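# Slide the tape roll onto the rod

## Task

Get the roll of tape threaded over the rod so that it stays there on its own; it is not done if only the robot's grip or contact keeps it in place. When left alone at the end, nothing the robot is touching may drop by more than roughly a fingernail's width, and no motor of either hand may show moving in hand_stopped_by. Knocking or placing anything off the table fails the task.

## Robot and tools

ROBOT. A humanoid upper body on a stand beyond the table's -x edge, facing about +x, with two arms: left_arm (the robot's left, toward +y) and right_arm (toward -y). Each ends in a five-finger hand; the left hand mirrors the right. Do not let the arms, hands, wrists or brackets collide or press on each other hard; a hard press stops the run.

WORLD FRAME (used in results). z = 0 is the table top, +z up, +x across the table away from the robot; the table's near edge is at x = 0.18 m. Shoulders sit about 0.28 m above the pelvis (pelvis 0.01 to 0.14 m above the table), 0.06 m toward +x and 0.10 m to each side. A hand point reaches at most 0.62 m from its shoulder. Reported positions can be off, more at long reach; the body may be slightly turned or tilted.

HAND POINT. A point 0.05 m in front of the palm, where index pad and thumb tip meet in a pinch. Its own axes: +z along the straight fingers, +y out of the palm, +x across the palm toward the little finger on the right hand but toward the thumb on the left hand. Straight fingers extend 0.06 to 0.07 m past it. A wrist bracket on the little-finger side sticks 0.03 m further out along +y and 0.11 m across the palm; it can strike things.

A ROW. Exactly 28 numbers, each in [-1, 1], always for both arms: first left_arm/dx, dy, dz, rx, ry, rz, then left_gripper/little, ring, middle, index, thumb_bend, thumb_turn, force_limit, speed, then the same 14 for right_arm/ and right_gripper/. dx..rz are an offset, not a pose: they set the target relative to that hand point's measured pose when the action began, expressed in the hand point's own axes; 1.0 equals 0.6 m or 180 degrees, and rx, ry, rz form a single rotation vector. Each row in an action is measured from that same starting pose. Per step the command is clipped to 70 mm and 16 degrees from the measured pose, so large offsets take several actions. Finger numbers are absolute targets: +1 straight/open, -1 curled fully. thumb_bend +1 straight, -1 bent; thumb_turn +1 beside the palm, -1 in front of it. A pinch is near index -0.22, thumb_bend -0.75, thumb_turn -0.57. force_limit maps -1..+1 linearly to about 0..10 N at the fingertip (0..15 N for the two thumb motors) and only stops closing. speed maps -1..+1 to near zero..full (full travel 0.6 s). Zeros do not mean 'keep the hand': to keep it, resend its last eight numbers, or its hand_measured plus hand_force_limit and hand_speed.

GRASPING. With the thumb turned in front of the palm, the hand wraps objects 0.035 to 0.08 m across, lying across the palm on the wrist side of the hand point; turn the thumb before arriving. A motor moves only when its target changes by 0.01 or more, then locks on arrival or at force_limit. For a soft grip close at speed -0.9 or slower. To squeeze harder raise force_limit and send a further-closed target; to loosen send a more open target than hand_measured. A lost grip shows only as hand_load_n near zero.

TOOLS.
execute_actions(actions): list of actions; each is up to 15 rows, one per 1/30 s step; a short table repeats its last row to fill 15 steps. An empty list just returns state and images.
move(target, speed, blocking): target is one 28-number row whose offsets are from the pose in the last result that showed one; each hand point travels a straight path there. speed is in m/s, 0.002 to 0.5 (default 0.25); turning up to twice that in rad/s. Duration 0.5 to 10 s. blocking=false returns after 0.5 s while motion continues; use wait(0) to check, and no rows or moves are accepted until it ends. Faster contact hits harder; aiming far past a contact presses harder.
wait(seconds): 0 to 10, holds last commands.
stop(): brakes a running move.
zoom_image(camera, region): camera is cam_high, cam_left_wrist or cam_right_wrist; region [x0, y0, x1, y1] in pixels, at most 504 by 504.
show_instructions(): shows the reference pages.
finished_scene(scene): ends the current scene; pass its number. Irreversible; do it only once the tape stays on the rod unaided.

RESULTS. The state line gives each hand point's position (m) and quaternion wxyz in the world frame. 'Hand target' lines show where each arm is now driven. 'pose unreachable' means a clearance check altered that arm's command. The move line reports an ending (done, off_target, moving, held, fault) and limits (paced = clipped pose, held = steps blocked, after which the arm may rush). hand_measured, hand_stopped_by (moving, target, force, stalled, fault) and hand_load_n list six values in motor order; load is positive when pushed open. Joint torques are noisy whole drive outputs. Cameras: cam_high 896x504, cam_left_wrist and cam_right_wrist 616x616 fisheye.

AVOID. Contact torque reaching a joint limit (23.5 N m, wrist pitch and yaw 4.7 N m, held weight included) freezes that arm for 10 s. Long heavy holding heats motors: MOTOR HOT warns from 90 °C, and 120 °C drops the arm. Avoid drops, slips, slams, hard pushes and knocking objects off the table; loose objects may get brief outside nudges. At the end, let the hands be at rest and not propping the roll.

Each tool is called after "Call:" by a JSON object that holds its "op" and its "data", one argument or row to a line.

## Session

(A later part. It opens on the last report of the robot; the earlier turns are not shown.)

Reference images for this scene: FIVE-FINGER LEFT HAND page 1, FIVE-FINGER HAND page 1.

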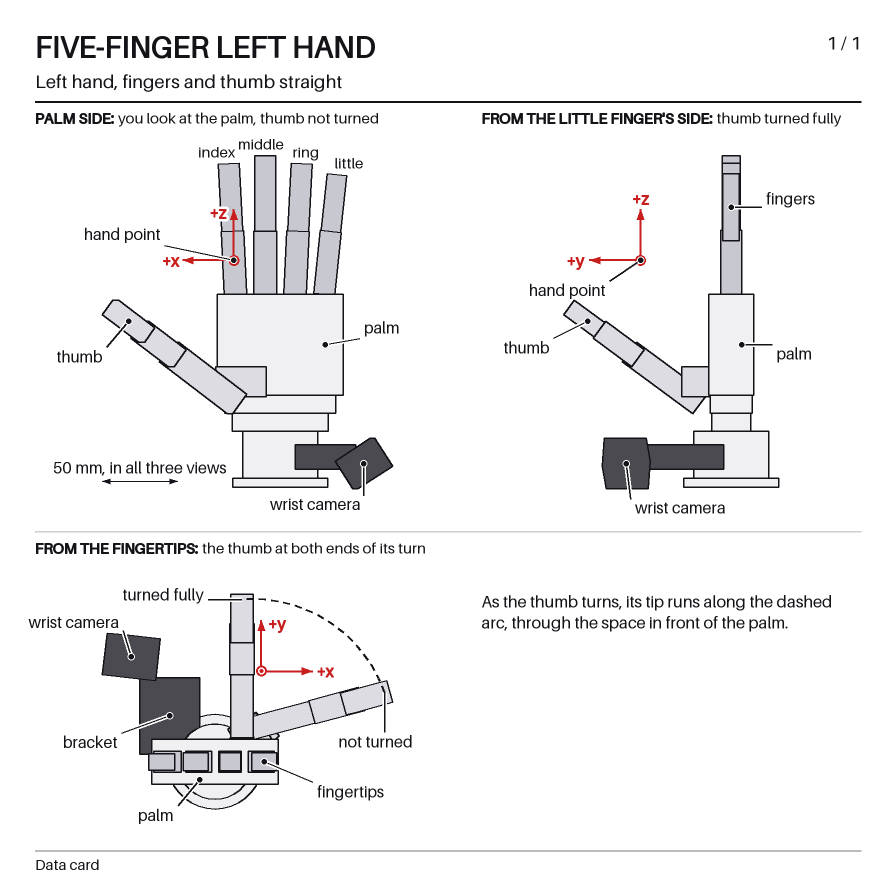

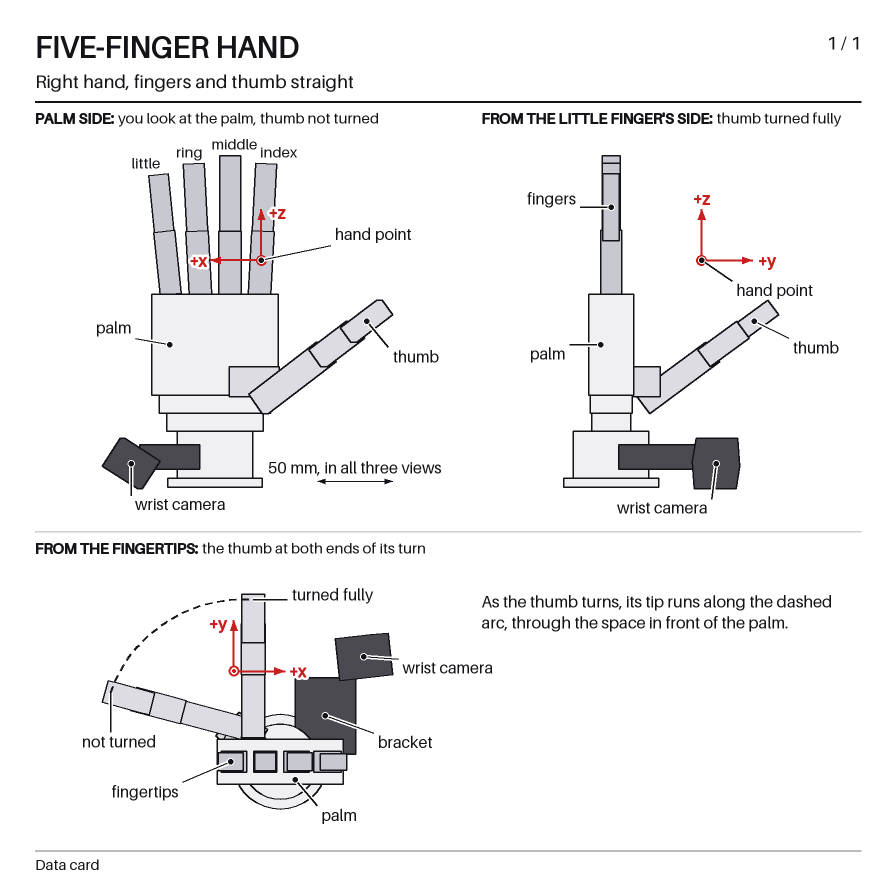

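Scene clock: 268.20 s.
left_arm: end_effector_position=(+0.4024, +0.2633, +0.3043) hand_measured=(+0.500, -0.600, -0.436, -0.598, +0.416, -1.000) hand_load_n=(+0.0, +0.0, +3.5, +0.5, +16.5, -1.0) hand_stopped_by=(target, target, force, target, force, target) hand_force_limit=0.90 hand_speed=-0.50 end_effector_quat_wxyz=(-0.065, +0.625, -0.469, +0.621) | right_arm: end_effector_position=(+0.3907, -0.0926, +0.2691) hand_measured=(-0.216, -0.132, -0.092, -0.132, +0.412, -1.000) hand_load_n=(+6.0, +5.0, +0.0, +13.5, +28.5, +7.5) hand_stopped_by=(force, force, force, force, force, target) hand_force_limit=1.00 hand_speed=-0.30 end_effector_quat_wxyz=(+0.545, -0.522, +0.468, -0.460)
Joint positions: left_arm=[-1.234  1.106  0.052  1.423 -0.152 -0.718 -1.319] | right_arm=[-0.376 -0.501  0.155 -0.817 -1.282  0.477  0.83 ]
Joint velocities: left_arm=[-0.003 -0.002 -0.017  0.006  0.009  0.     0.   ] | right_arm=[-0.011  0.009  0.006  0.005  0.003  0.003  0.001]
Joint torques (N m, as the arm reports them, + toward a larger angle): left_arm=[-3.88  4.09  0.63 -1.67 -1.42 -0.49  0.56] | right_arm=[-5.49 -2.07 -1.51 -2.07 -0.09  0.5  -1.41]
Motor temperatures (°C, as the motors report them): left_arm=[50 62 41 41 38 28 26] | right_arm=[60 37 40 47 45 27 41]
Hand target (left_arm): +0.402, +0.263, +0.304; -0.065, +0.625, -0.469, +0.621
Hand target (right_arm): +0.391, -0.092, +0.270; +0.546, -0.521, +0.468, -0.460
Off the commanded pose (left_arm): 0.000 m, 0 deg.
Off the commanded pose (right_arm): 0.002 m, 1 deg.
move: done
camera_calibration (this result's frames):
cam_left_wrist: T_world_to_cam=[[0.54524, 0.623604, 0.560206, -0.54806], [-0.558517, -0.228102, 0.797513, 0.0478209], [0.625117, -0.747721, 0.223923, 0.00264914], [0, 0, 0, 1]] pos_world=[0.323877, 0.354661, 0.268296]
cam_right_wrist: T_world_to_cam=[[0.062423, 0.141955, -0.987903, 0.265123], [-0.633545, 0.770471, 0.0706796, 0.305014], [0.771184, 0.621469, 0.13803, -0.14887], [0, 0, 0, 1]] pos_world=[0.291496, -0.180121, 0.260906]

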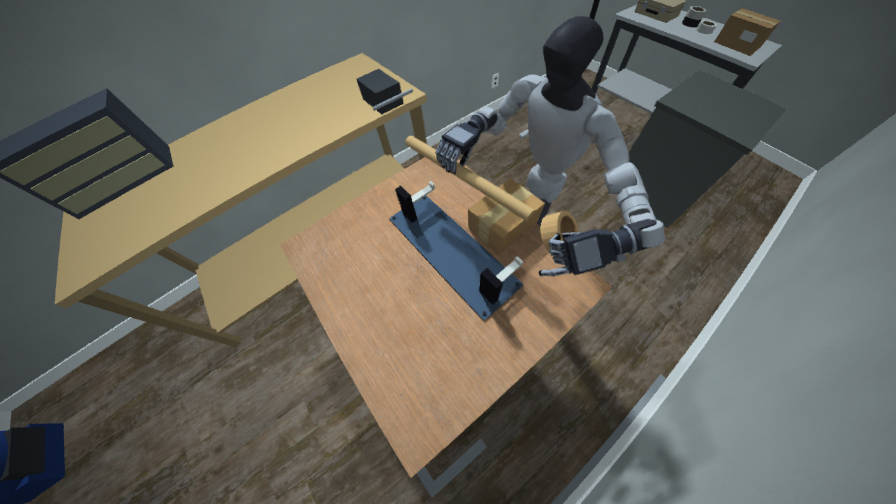

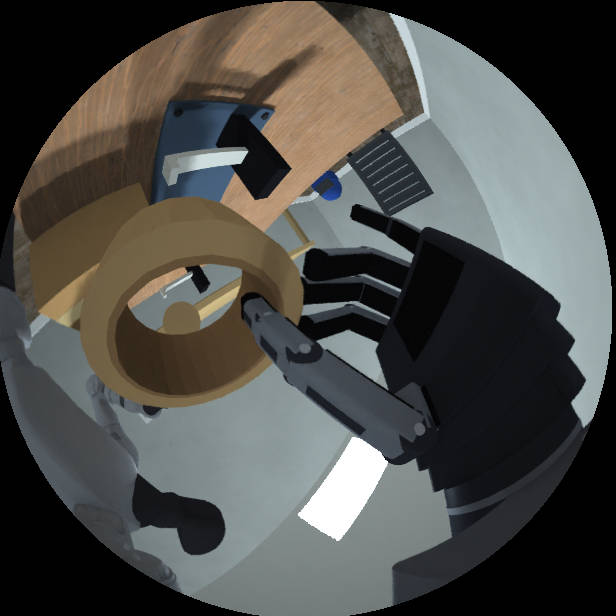

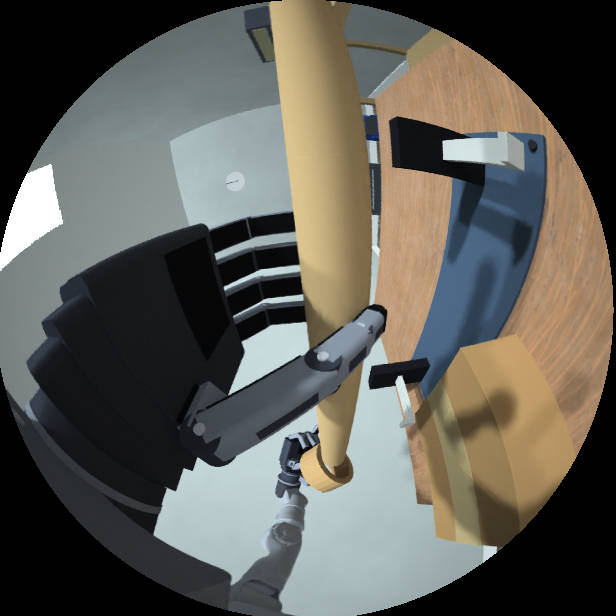

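Call:
{"op": "move", "data": {
  "target": [-0.04,0,-0.017,0,0,0,0.5,-0.6,-0.6,-0.6,-1,-1,0.9,-0.5, -0.04,0,-0.017,0,0,0,-1,-1,-1,-1,-1,-1,1,-0.3],
  "speed": 0.005
}}

Scene clock: 276.37 s.
left_arm: end_effector_position=(+0.3984, +0.2841, +0.2904) hand_measured=(+0.500, -0.600, -0.436, -0.598, +0.416, -1.000) hand_load_n=(+0.0, +0.0, +3.5, +0.5, +16.5, -1.0) hand_stopped_by=(target, target, force, target, force, target) hand_force_limit=0.90 hand_speed=-0.50 end_effector_quat_wxyz=(-0.091, +0.641, -0.448, +0.616) | right_arm: end_effector_position=(+0.3771, -0.0717, +0.2674) hand_measured=(-0.216, -0.132, -0.092, -0.132, +0.412, -1.000) hand_load_n=(+6.0, +5.0, +0.0, +13.5, +28.5, +7.5) hand_stopped_by=(force, force, force, force, force, target) hand_force_limit=1.00 hand_speed=-0.30 end_effector_quat_wxyz=(+0.544, -0.522, +0.470, -0.458)
Joint positions: left_arm=[-1.142  1.13   0.09   1.423 -0.15  -0.75  -1.266] | right_arm=[-0.381 -0.395  0.276 -0.874 -1.483  0.499  0.928]
Joint velocities: left_arm=[ 0.002 -0.002  0.009  0.    -0.005  0.     0.   ] | right_arm=[ 0.     0.002 -0.002 -0.014  0.014  0.     0.   ]
Joint torques (N m, as the arm reports them, + toward a larger angle): left_arm=[-3.51  4.64  0.86 -1.77 -1.14 -0.65  0.64] | right_arm=[-5.37 -1.67 -0.8  -2.39  0.13  0.36 -1.43]
Motor temperatures (°C, as the motors report them): left_arm=[50 63 41 41 38 28 26] | right_arm=[60 36 39 47 45 27 40]
Hand target (left_arm): +0.398, +0.285, +0.290; -0.094, +0.641, -0.449, +0.615
Hand target (right_arm): +0.377, -0.071, +0.269; +0.545, -0.521, +0.470, -0.459
Off the commanded pose (left_arm): 0.001 m, 4 deg.
Off the commanded pose (right_arm): 0.003 m, 0 deg.
move: off_target (left_arm)
camera_calibration (this result's frames):
cam_left_wrist: T_world_to_cam=[[0.496549, 0.657498, 0.566688, -0.543147], [-0.541272, -0.275836, 0.794317, 0.0690241], [0.678575, -0.70115, 0.218919, -0.00934165], [0, 0, 0, 1]] pos_world=[0.313399, 0.369607, 0.255013]
cam_right_wrist: T_world_to_cam=[[0.0566435, 0.143919, -0.987967, 0.263647], [-0.632119, 0.771127, 0.0760899, 0.278476], [0.772798, 0.620202, 0.134653, -0.15092], [0, 0, 0, 1]] pos_world=[0.277727, -0.159084, 0.259608]

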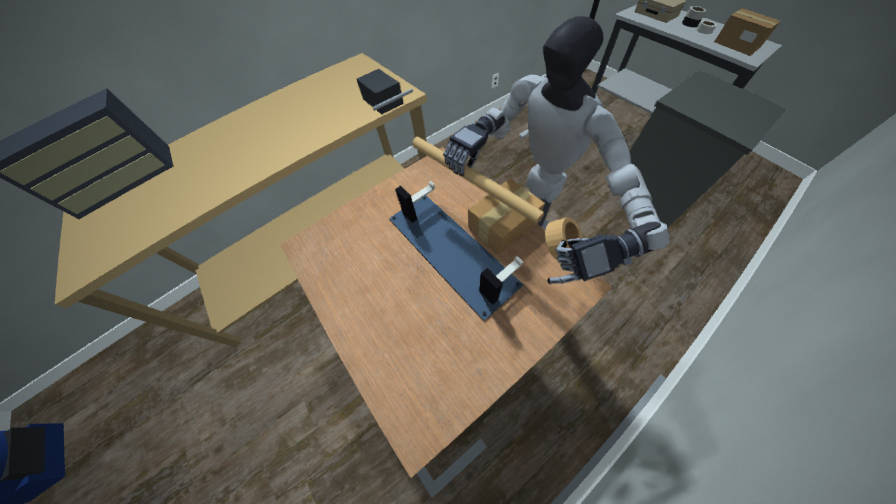

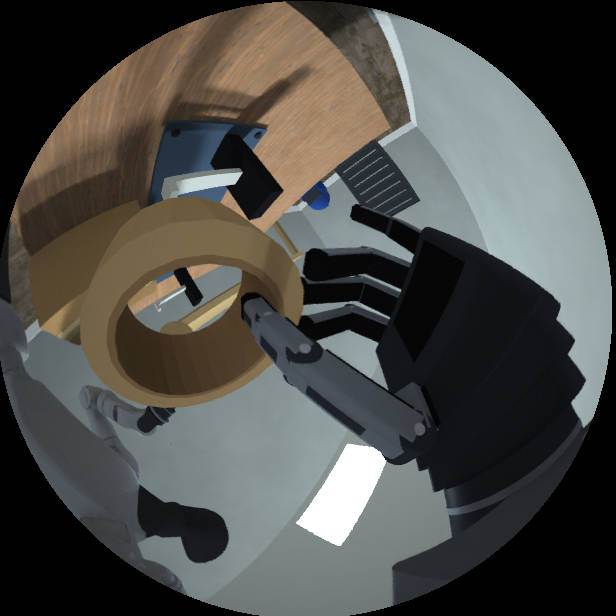

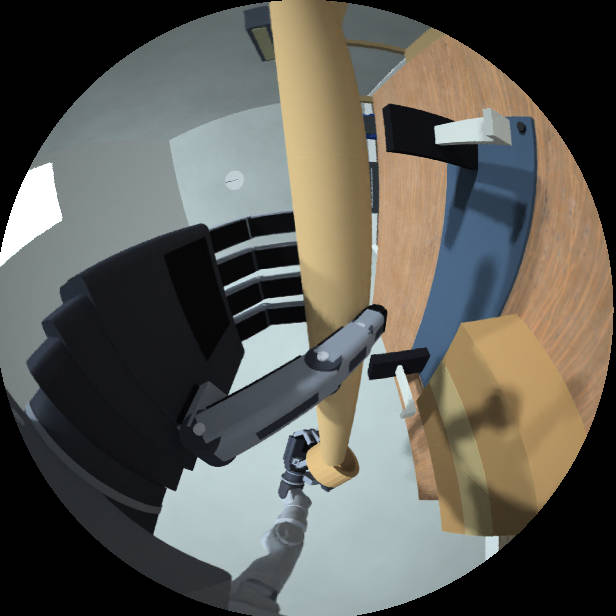

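Call:
{"op": "move", "data": {
  "target": [0,0,0,0,0,0,0.5,-0.6,-0.6,-0.6,-1,-1,0.9,-0.5, 0,0.025,0.01,0,0,0,-1,-1,-1,-1,-1,-1,1,-0.3],
  "speed": 0.01
}}

Call:
{"op": "zoom_image", "data": {
  "camera": "cam_right_wrist",
  "region": [220,400,440,580]
}}

Scene clock: 283.53 s.
left_arm: end_effector_position=(+0.3985, +0.2841, +0.2904) hand_measured=(+0.500, -0.600, -0.436, -0.598, +0.416, -1.000) hand_load_n=(+0.0, +0.0, +3.5, +0.5, +16.5, -1.0) hand_stopped_by=(target, target, force, target, force, target) hand_force_limit=0.90 hand_speed=-0.50 end_effector_quat_wxyz=(-0.091, +0.641, -0.448, +0.616) | right_arm: end_effector_position=(+0.3840, -0.0727, +0.2544) hand_measured=(-0.216, -0.132, -0.092, -0.132, +0.412, -1.000) hand_load_n=(+6.0, +5.0, +0.0, +13.5, +28.5, +7.5) hand_stopped_by=(force, force, force, force, force, target) hand_force_limit=1.00 hand_speed=-0.30 end_effector_quat_wxyz=(+0.543, -0.520, +0.470, -0.462)
Joint positions: left_arm=[-1.142  1.13   0.09   1.423 -0.15  -0.75  -1.266] | right_arm=[-0.343 -0.395  0.293 -0.814 -1.464  0.498  0.817]
Joint velocities: left_arm=[-0.008  0.    -0.006  0.    -0.008  0.     0.   ] | right_arm=[ 0.002  0.003  0.018  0.     0.002  0.    -0.003]
Joint torques (N m, as the arm reports them, + toward a larger angle): left_arm=[-3.67  4.49  0.65 -1.66 -1.45 -0.53  0.56] | right_arm=[-4.56 -1.15 -1.36 -2.22 -0.27  0.24 -1.7 ]
Motor temperatures (°C, as the motors report them): left_arm=[50 64 40 41 38 28 26] | right_arm=[59 36 39 47 45 27 40]
Hand target (left_arm): +0.398, +0.284, +0.290; -0.091, +0.641, -0.448, +0.616
Hand target (right_arm): +0.384, -0.071, +0.253; +0.543, -0.522, +0.470, -0.460
Off the commanded pose (left_arm): 0.000 m, 0 deg.
Off the commanded pose (right_arm): 0.003 m, 1 deg.
move: done
camera_calibration (this result's frames):
cam_left_wrist: T_world_to_cam=[[0.496429, 0.657579, 0.566699, -0.54315], [-0.541312, -0.275855, 0.794283, 0.0690542], [0.67863, -0.701067, 0.219013, -0.00940813], [0, 0, 0, 1]] pos_world=[0.3134, 0.369617, 0.255015]
cam_right_wrist: T_world_to_cam=[[0.0630616, 0.14051, -0.988069, 0.247916], [-0.626531, 0.776211, 0.0703954, 0.284196], [0.776841, 0.614617, 0.136983, -0.156476], [0, 0, 0, 1]] pos_world=[0.283981, -0.159258, 0.246387]

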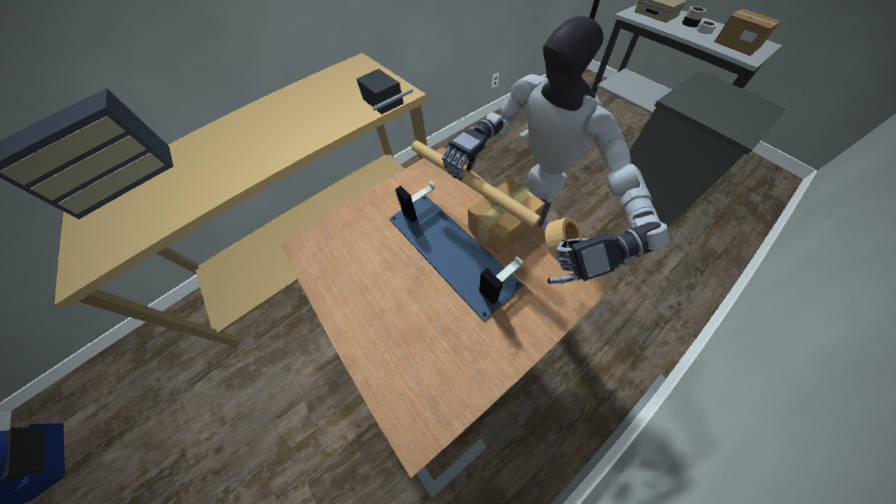

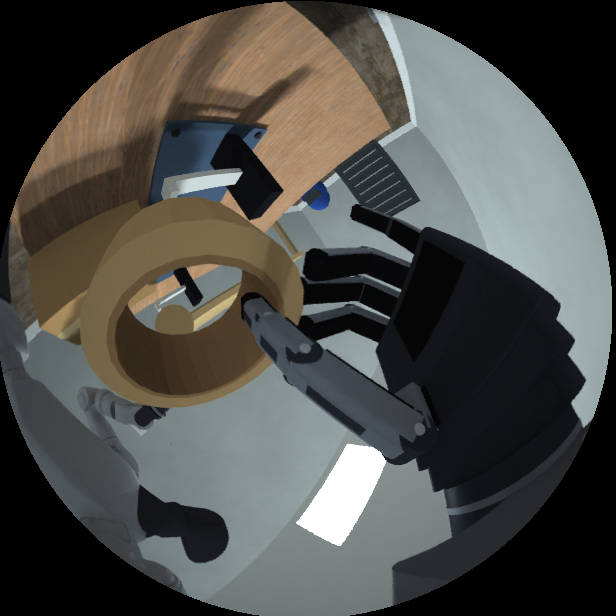

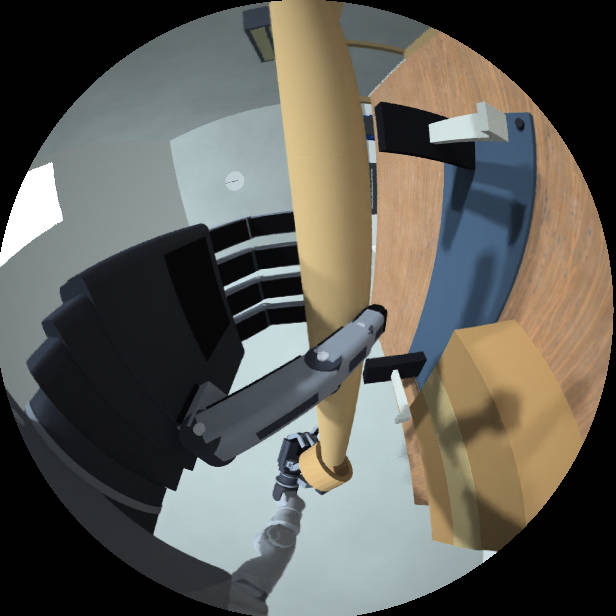

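Region (220, 400, 440, 580) of cam_right_wrist's 616x616 image, scaled by 2.291, with more detail than that image has; it fills the top 412 rows of this view, and the rest is white.

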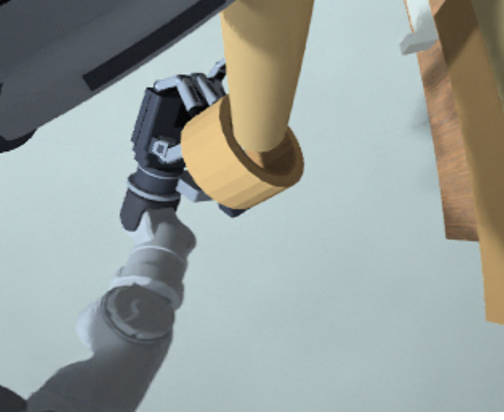

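Advance 5 cm, slightly lower.

Call:
{"op": "move", "data": {
  "target": [0,0,0,0,0,0,0.5,-0.6,-0.6,-0.6,-1,-1,0.9,-0.5, -0.08,0.008,0,0,0,0,-1,-1,-1,-1,-1,-1,1,-0.3],
  "speed": 0.008
}}

Call:
{"op": "zoom_image", "data": {
  "camera": "cam_high",
  "region": [460,150,660,300]
}}

Scene clock: 293.00 s.
left_arm: end_effector_position=(+0.3985, +0.2841, +0.2904) hand_measured=(+0.500, -0.600, -0.436, -0.598, +0.416, -1.000) hand_load_n=(+0.0, +0.0, +4.0, +0.5, +16.5, -1.0) hand_stopped_by=(target, target, force, target, force, target) hand_force_limit=0.90 hand_speed=-0.50 end_effector_quat_wxyz=(-0.091, +0.641, -0.448, +0.616) | right_arm: end_effector_position=(+0.3772, -0.0277, +0.2477) hand_measured=(-0.216, -0.132, -0.092, -0.132, +0.412, -1.000) hand_load_n=(+6.0, +4.5, +0.0, +13.5, +28.5, +8.0) hand_stopped_by=(force, force, force, force, force, target) hand_force_limit=1.00 hand_speed=-0.30 end_effector_quat_wxyz=(+0.541, -0.520, +0.475, -0.461)
Joint positions: left_arm=[-1.142  1.13   0.09   1.423 -0.15  -0.75  -1.266] | right_arm=[-0.377 -0.158  0.493 -0.745 -1.78   0.499  0.886]
Joint velocities: left_arm=[-0.002  0.    -0.006 -0.002  0.005  0.     0.   ] | right_arm=[ 0.014  0.    -0.009  0.003  0.006  0.     0.   ]
Joint torques (N m, as the arm reports them, + toward a larger angle): left_arm=[-3.62  4.48  0.62 -1.66 -1.39 -0.54  0.55] | right_arm=[-5.36  0.66 -0.22 -2.54 -0.2   0.35 -1.52]
Motor temperatures (°C, as the motors report them): left_arm=[50 64 40 41 38 28 26] | right_arm=[59 35 39 47 45 27 41]
Hand target (left_arm): +0.398, +0.284, +0.290; -0.091, +0.641, -0.448, +0.616
Hand target (right_arm): +0.377, -0.026, +0.248; +0.542, -0.520, +0.474, -0.460
Off the commanded pose (left_arm): 0.000 m, 0 deg.
Off the commanded pose (right_arm): 0.004 m, 1 deg.
move: off_target (right_arm)
camera_calibration (this result's frames):
cam_left_wrist: T_world_to_cam=[[0.49643, 0.657579, 0.566699, -0.54315], [-0.541312, -0.275854, 0.794283, 0.069054], [0.67863, -0.701067, 0.219013, -0.00940792], [0, 0, 0, 1]] pos_world=[0.3134, 0.369617, 0.255015]
cam_right_wrist: T_world_to_cam=[[0.0553404, 0.143908, -0.988042, 0.238371], [-0.621872, 0.779159, 0.0786534, 0.241761], [0.781161, 0.610083, 0.132612, -0.178562], [0, 0, 0, 1]] pos_world=[0.276638, -0.113736, 0.240184]

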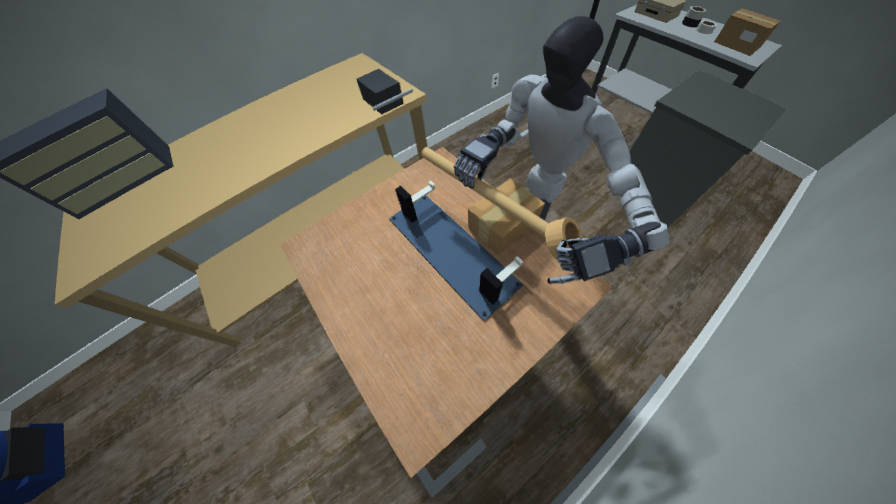

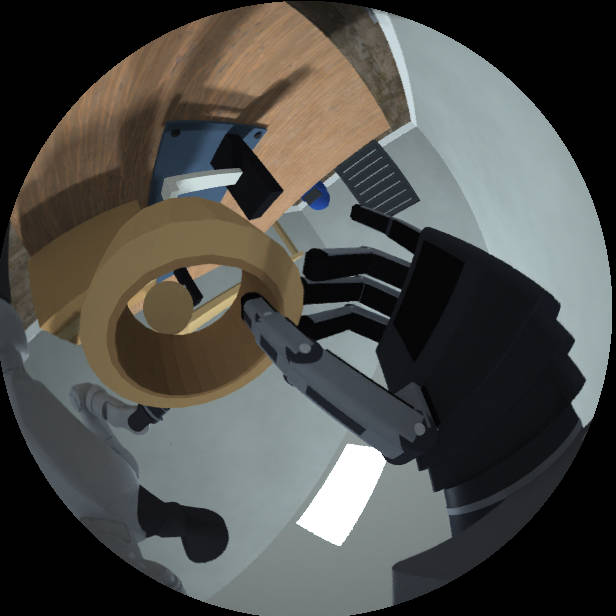

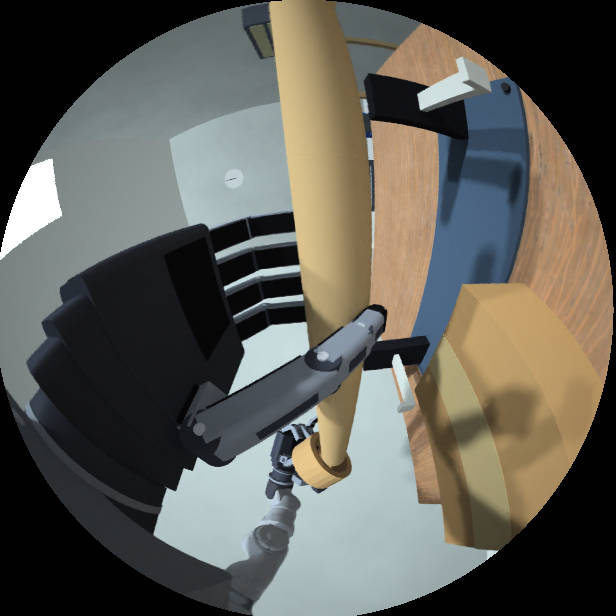

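Region (460, 150, 660, 300) of cam_high's 896x504 image, scaled by 2.520, with more detail than that image has; it fills the top 378 rows of this view, and the rest is white.

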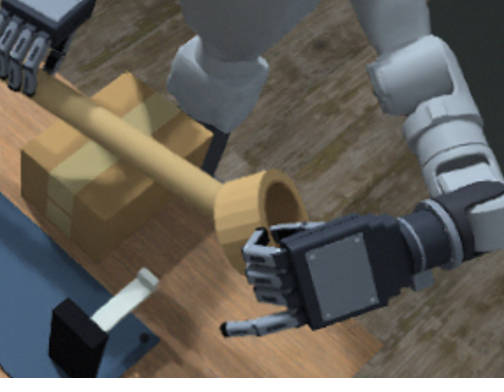

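At the mouth, in the clear region away from thumb. Continue 6 cm.

Call:
{"op": "move", "data": {
  "target": [0,0,0,0,0,0,0.5,-0.6,-0.6,-0.6,-1,-1,0.9,-0.5, -0.1,0,0.005,0,0,0,-1,-1,-1,-1,-1,-1,1,-0.3],
  "speed": 0.008
}}

Call:
{"op": "zoom_image", "data": {
  "camera": "cam_high",
  "region": [460,150,660,300]
}}

Scene clock: 304.37 s.
left_arm: end_effector_position=(+0.3983, +0.2845, +0.2907) hand_measured=(+0.500, -0.600, -0.436, -0.598, +0.416, -1.000) hand_load_n=(+0.0, +0.0, +4.5, +1.0, +16.5, -2.0) hand_stopped_by=(target, target, force, target, force, target) hand_force_limit=0.90 hand_speed=-0.50 end_effector_quat_wxyz=(-0.092, +0.641, -0.448, +0.616) | right_arm: end_effector_position=(+0.3713, +0.0341, +0.2477) hand_measured=(-0.216, -0.132, -0.092, -0.132, +0.412, -1.000) hand_load_n=(+5.5, +4.5, +0.0, +14.5, +28.0, +8.0) hand_stopped_by=(force, force, force, force, force, target) hand_force_limit=1.00 hand_speed=-0.30 end_effector_quat_wxyz=(+0.551, -0.522, +0.474, -0.446)
Joint positions: left_arm=[-1.142  1.132  0.09   1.423 -0.15  -0.75  -1.266] | right_arm=[-0.659 -0.158  0.907 -0.524 -1.977  0.947  1.046]
Joint velocities: left_arm=[-0.002  0.011  0.     0.    -0.005  0.     0.   ] | right_arm=[-0.029 -0.035  0.057  0.009  0.     0.061  0.026]
Joint torques (N m, as the arm reports them, + toward a larger angle): left_arm=[-3.62  4.37  0.64 -1.64 -1.39 -0.54  0.56] | right_arm=[-6.04  0.52 -0.86 -2.08 -0.7   0.3  -1.38]
Motor temperatures (°C, as the motors report them): left_arm=[51 65 40 41 38 27 26] | right_arm=[59 35 38 47 45 27 40]
Hand target (left_arm): +0.398, +0.284, +0.290; -0.091, +0.641, -0.448, +0.616
Hand target (right_arm): +0.370, +0.037, +0.248; +0.553, -0.524, +0.471, -0.444
Off the commanded pose (left_arm): 0.001 m, 0 deg.
Off the commanded pose (right_arm): 0.003 m, 2 deg.
joint sent to its limit (right arm) — the command would take joint 5 (wrist roll) past its lower limit, so that joint was sent only as far as its limit.
move: done
camera_calibration (this result's frames):
cam_left_wrist: T_world_to_cam=[[0.495511, 0.657633, 0.567439, -0.543383], [-0.54127, -0.27715, 0.793861, 0.0693857], [0.679335, -0.700505, 0.218626, -0.00937959], [0, 0, 0, 1]] pos_world=[0.31318, 0.370006, 0.255305]
cam_right_wrist: T_world_to_cam=[[0.0446905, 0.166902, -0.98496, 0.232191], [-0.642971, 0.759399, 0.0995067, 0.19332], [0.764586, 0.628854, 0.141251, -0.2083], [0, 0, 0, 1]] pos_world=[0.273185, -0.0545695, 0.238885]

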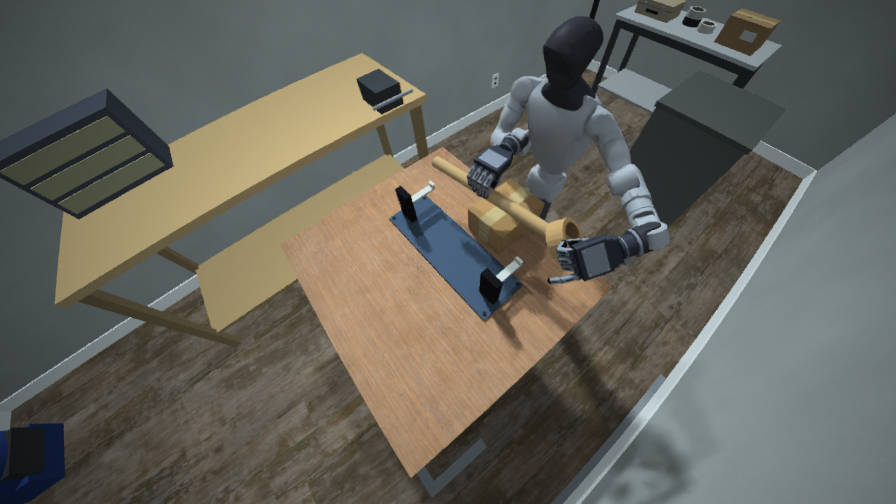

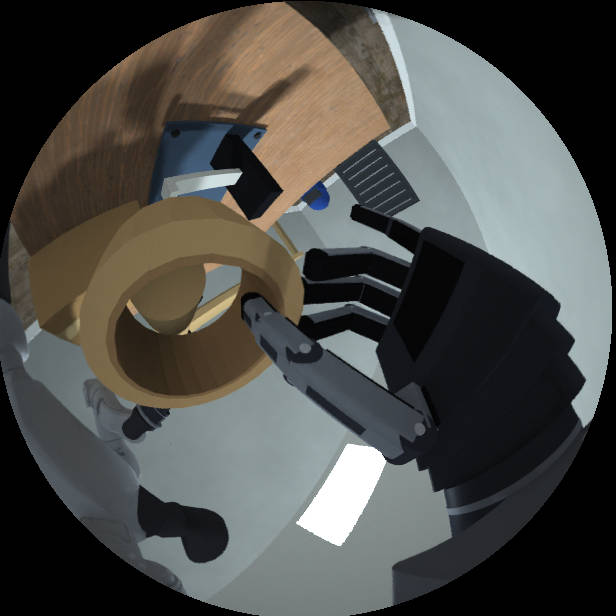

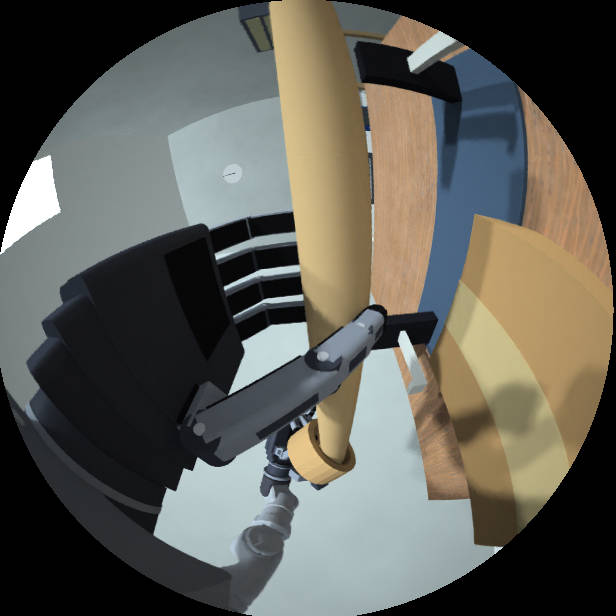

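Region (460, 150, 660, 300) of cam_high's 896x504 image, scaled by 2.520, with more detail than that image has; it fills the top 378 rows of this view, and the rest is white.

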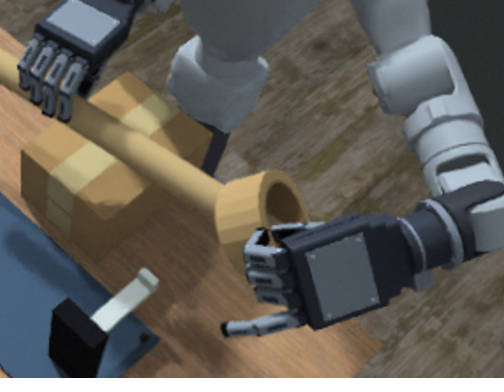

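Call:
{"op": "move", "data": {
  "target": [0.052,0.037,0.053,0,0,0,0.5,-0.6,-0.6,-0.6,-1,-1,0.9,-0.5, 0,0,0,0,0,0,-1,-1,-1,-1,-1,-1,1,-0.3],
  "speed": 0.008
}}

Call:
{"op": "zoom_image", "data": {
  "camera": "cam_high",
  "region": [460,150,660,300]
}}

Scene clock: 317.40 s.
left_arm: end_effector_position=(+0.4075, +0.2488, +0.2873) hand_measured=(+0.500, -0.600, -0.436, -0.598, +0.416, -1.000) hand_load_n=(+0.0, +0.0, +8.0, +1.5, +20.0, -9.5) hand_stopped_by=(target, target, force, target, force, target) hand_force_limit=0.90 hand_speed=-0.50 end_effector_quat_wxyz=(-0.053, +0.622, -0.480, +0.617) | right_arm: end_effector_position=(+0.3769, +0.0202, +0.2447) hand_measured=(-0.216, -0.132, -0.092, -0.132, +0.412, -1.000) hand_load_n=(+6.5, +6.0, +0.0, +11.5, +29.0, +4.5) hand_stopped_by=(force, force, force, force, force, target) hand_force_limit=1.00 hand_speed=-0.30 end_effector_quat_wxyz=(+0.541, -0.512, +0.488, -0.455)
Joint positions: left_arm=[-1.213  1.053  0.026  1.423 -0.15  -0.748 -1.286] | right_arm=[-0.666 -0.197  0.904 -0.52  -1.978  0.995  1.058]
Joint velocities: left_arm=[ 0.011  0.002 -0.014  0.002 -0.003  0.     0.   ] | right_arm=[-0.005 -0.009  0.    -0.002  0.     0.002  0.002]
Joint torques (N m, as the arm reports them, + toward a larger angle): left_arm=[-4.71  1.8   0.6  -1.94 -2.02 -0.35  0.39] | right_arm=[-6.68  1.78  0.93 -2.14 -0.65 -0.65 -1.41]
Motor temperatures (°C, as the motors report them): left_arm=[52 63 40 42 38 27 26] | right_arm=[60 35 38 47 45 27 40]
Hand target (left_arm): +0.410, +0.236, +0.289; -0.038, +0.611, -0.483, +0.626
Hand target (right_arm): +0.371, +0.034, +0.248; +0.552, -0.522, +0.473, -0.446
Off the commanded pose (left_arm): 0.013 m, 6 deg.
Off the commanded pose (right_arm): 0.015 m, 2 deg.
move: off_target (left_arm, right_arm)
camera_calibration (this result's frames):
cam_left_wrist: T_world_to_cam=[[0.571567, 0.604982, 0.554354, -0.536661], [-0.554734, -0.21292, 0.804323, 0.0535979], [0.604634, -0.767243, 0.213906, 0.0085342], [0, 0, 0, 1]] pos_world=[0.33131, 0.34263, 0.252565]
cam_right_wrist: T_world_to_cam=[[0.0455296, 0.168654, -0.984623, 0.230854], [-0.609209, 0.785834, 0.106434, 0.192829], [0.791701, 0.594996, 0.138524, -0.212204], [0, 0, 0, 1]] pos_world=[0.274965, -0.0642055, 0.236176]

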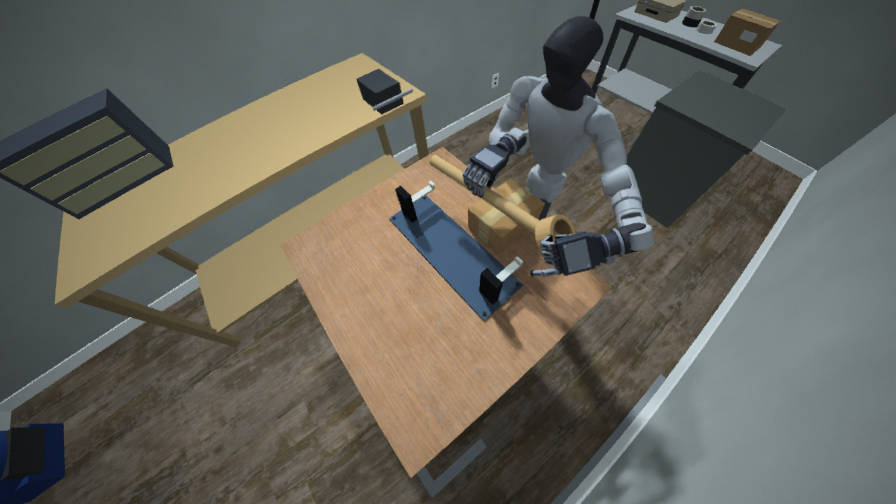

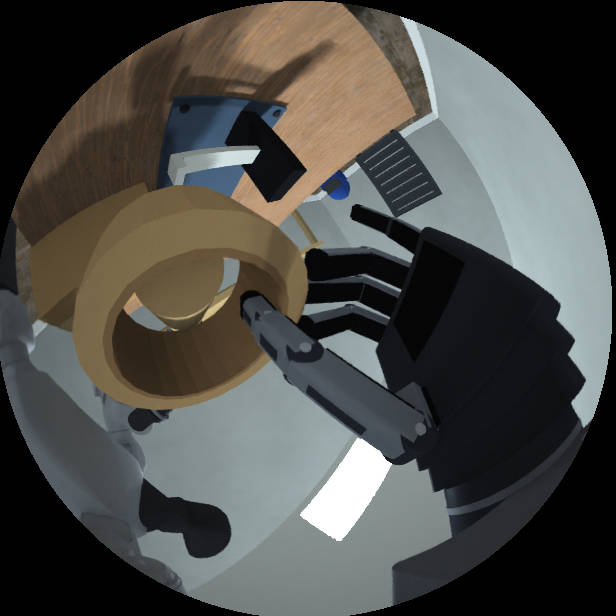

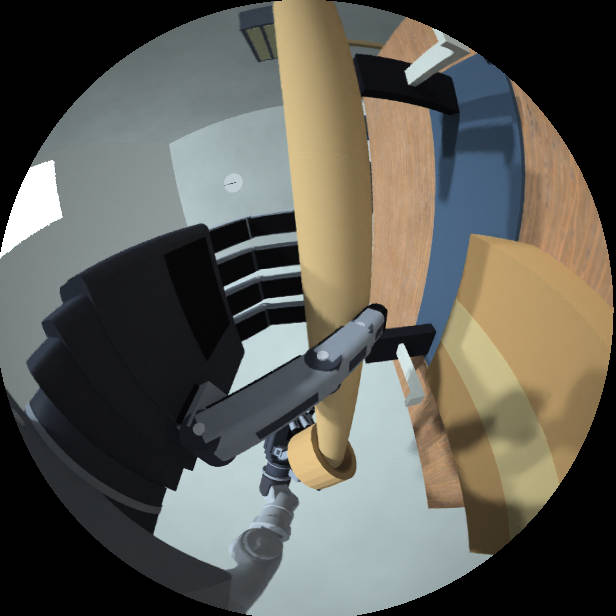

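Region (460, 150, 660, 300) of cam_high's 896x504 image, scaled by 2.520, with more detail than that image has; it fills the top 378 rows of this view, and the rest is white.

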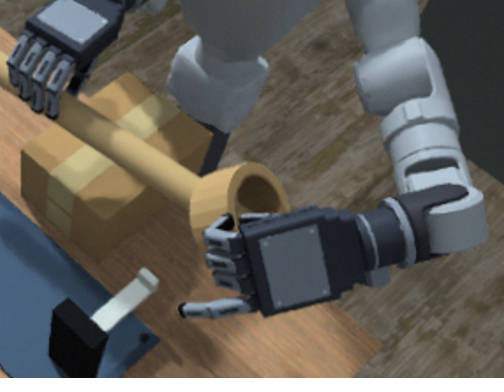

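Call:
{"op": "execute_actions", "data": {
  "actions": [
    [[0,0,0,0,0,0,0.5,0.3,0.3,0.3,0.6,-1,0.9,-0.5, 0,0,0,0,0,0,-1,-1,-1,-1,-1,-1,1,-0.3]],
    [[0,0,0,0,0,0,0.5,0.3,0.3,0.3,0.6,-1,0.9,-0.5, 0,0,0,0,0,0,-1,-1,-1,-1,-1,-1,1,-0.3]],
    [[0,0,0,0,0,0,0.5,0.3,0.3,0.3,0.6,-1,0.9,-0.5, 0,0,0,0,0,0,-1,-1,-1,-1,-1,-1,1,-0.3]],
    [[0,0,0,0,0,0,0.5,0.3,0.3,0.3,0.6,-1,0.9,-0.5, 0,0,0,0,0,0,-1,-1,-1,-1,-1,-1,1,-0.3]]
  ]
}}

Call:
{"op": "zoom_image", "data": {
  "camera": "cam_high",
  "region": [460,150,660,300]
}}

Scene clock: 328.10 s.
left_arm: end_effector_position=(+0.4074, +0.2494, +0.2880) hand_measured=(+0.500, +0.300, +0.300, +0.300, +0.600, -1.000) hand_load_n=(+0.0, +0.0, +0.0, +0.0, +0.0, +0.0) hand_stopped_by=(target, target, target, target, target, target) hand_force_limit=0.90 hand_speed=-0.50 end_effector_quat_wxyz=(-0.054, +0.621, -0.480, +0.617) | right_arm: end_effector_position=(+0.3750, +0.0165, +0.2241) hand_measured=(-0.216, -0.132, -0.092, -0.132, +0.412, -1.000) hand_load_n=(+4.5, +5.0, +0.0, +13.5, +28.5, +6.0) hand_stopped_by=(force, force, force, force, force, target) hand_force_limit=1.00 hand_speed=-0.30 end_effector_quat_wxyz=(+0.513, -0.540, +0.487, -0.457)
Joint positions: left_arm=[-1.214  1.055  0.026  1.423 -0.15  -0.748 -1.286] | right_arm=[-0.641 -0.213  0.911 -0.498 -1.974  0.968  1.077]
Joint velocities: left_arm=[-0.014 -0.006  0.002 -0.002  0.012  0.     0.   ] | right_arm=[ 0.    -0.002 -0.017 -0.005  0.    -0.005  0.   ]
Joint torques (N m, as the arm reports them, + toward a larger angle): left_arm=[-3.69  3.9   0.39 -1.57 -1.08 -0.59  0.48] | right_arm=[-6.51  0.3  -1.95 -2.58 -0.91  0.78 -1.91]
Motor temperatures (°C, as the motors report them): left_arm=[54 61 40 42 38 27 26] | right_arm=[62 35 38 47 45 28 41]
Hand target (left_arm): +0.407, +0.249, +0.288; -0.054, +0.621, -0.480, +0.617
Hand target (right_arm): +0.376, +0.017, +0.230; +0.521, -0.531, +0.488, -0.457
Off the commanded pose (left_arm): 0.000 m, 0 deg.
Off the commanded pose (right_arm): 0.006 m, 1 deg.
camera_calibration (this result's frames):
cam_left_wrist: T_world_to_cam=[[0.569994, 0.604999, 0.555953, -0.537169], [-0.555553, -0.214743, 0.803272, 0.0542726], [0.605366, -0.766722, 0.213707, 0.00848132], [0, 0, 0, 1]] pos_world=[0.3312, 0.343144, 0.253232]
cam_right_wrist: T_world_to_cam=[[-0.00501082, 0.108677, -0.994064, 0.233342], [-0.603991, 0.791936, 0.0896239, 0.198422], [0.796975, 0.600855, 0.0616719, -0.190553], [0, 0, 0, 1]] pos_world=[0.27288, -0.0680015, 0.225925]

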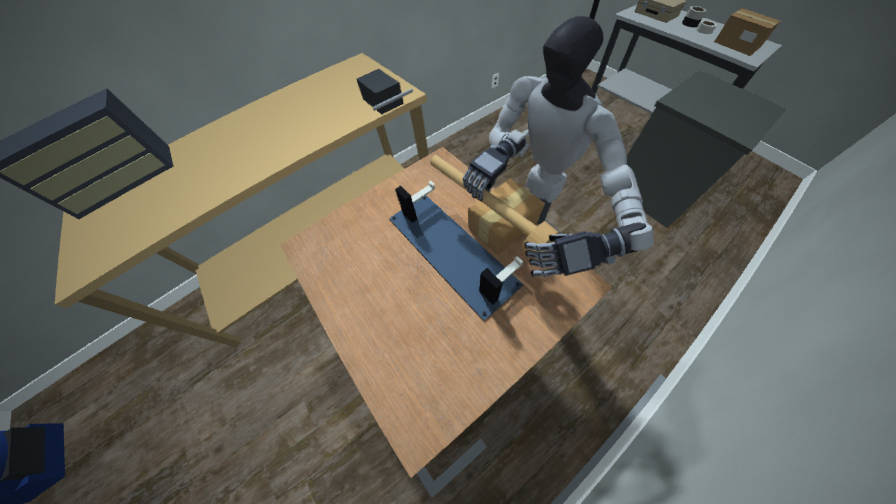

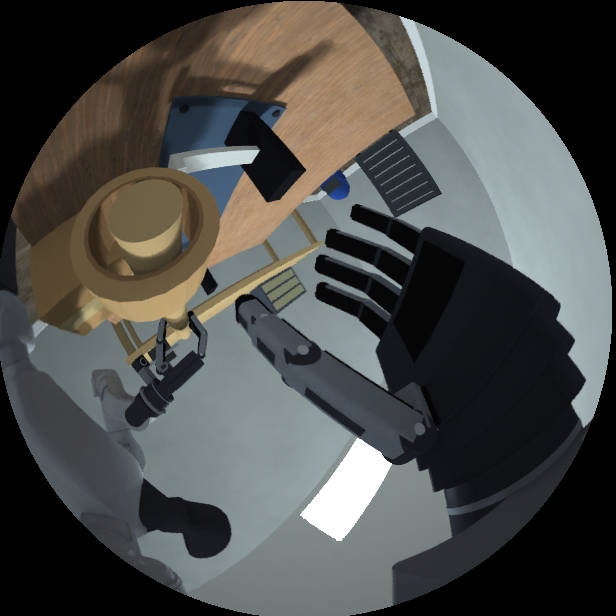

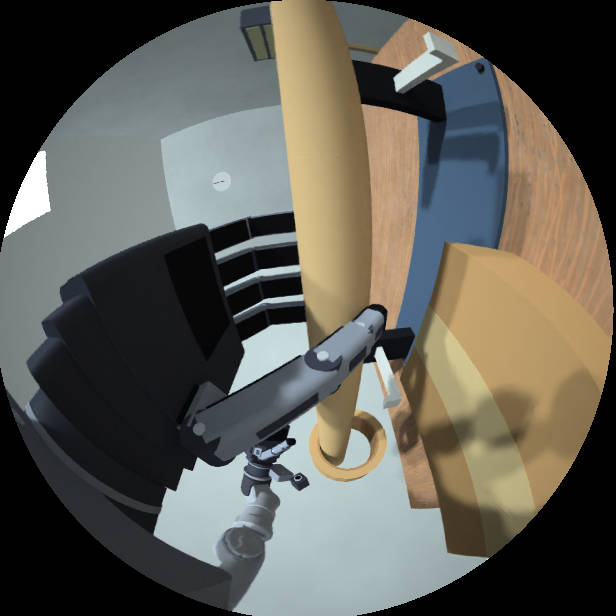

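Region (460, 150, 660, 300) of cam_high's 896x504 image, scaled by 2.520, with more detail than that image has; it fills the top 378 rows of this view, and the rest is white.

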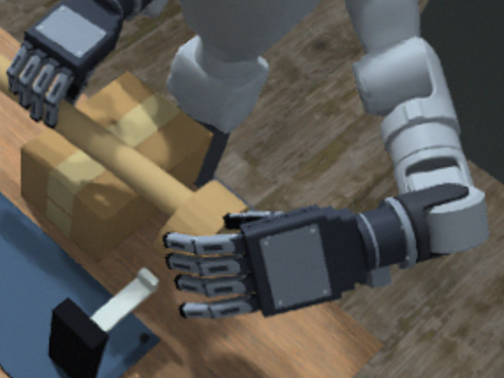

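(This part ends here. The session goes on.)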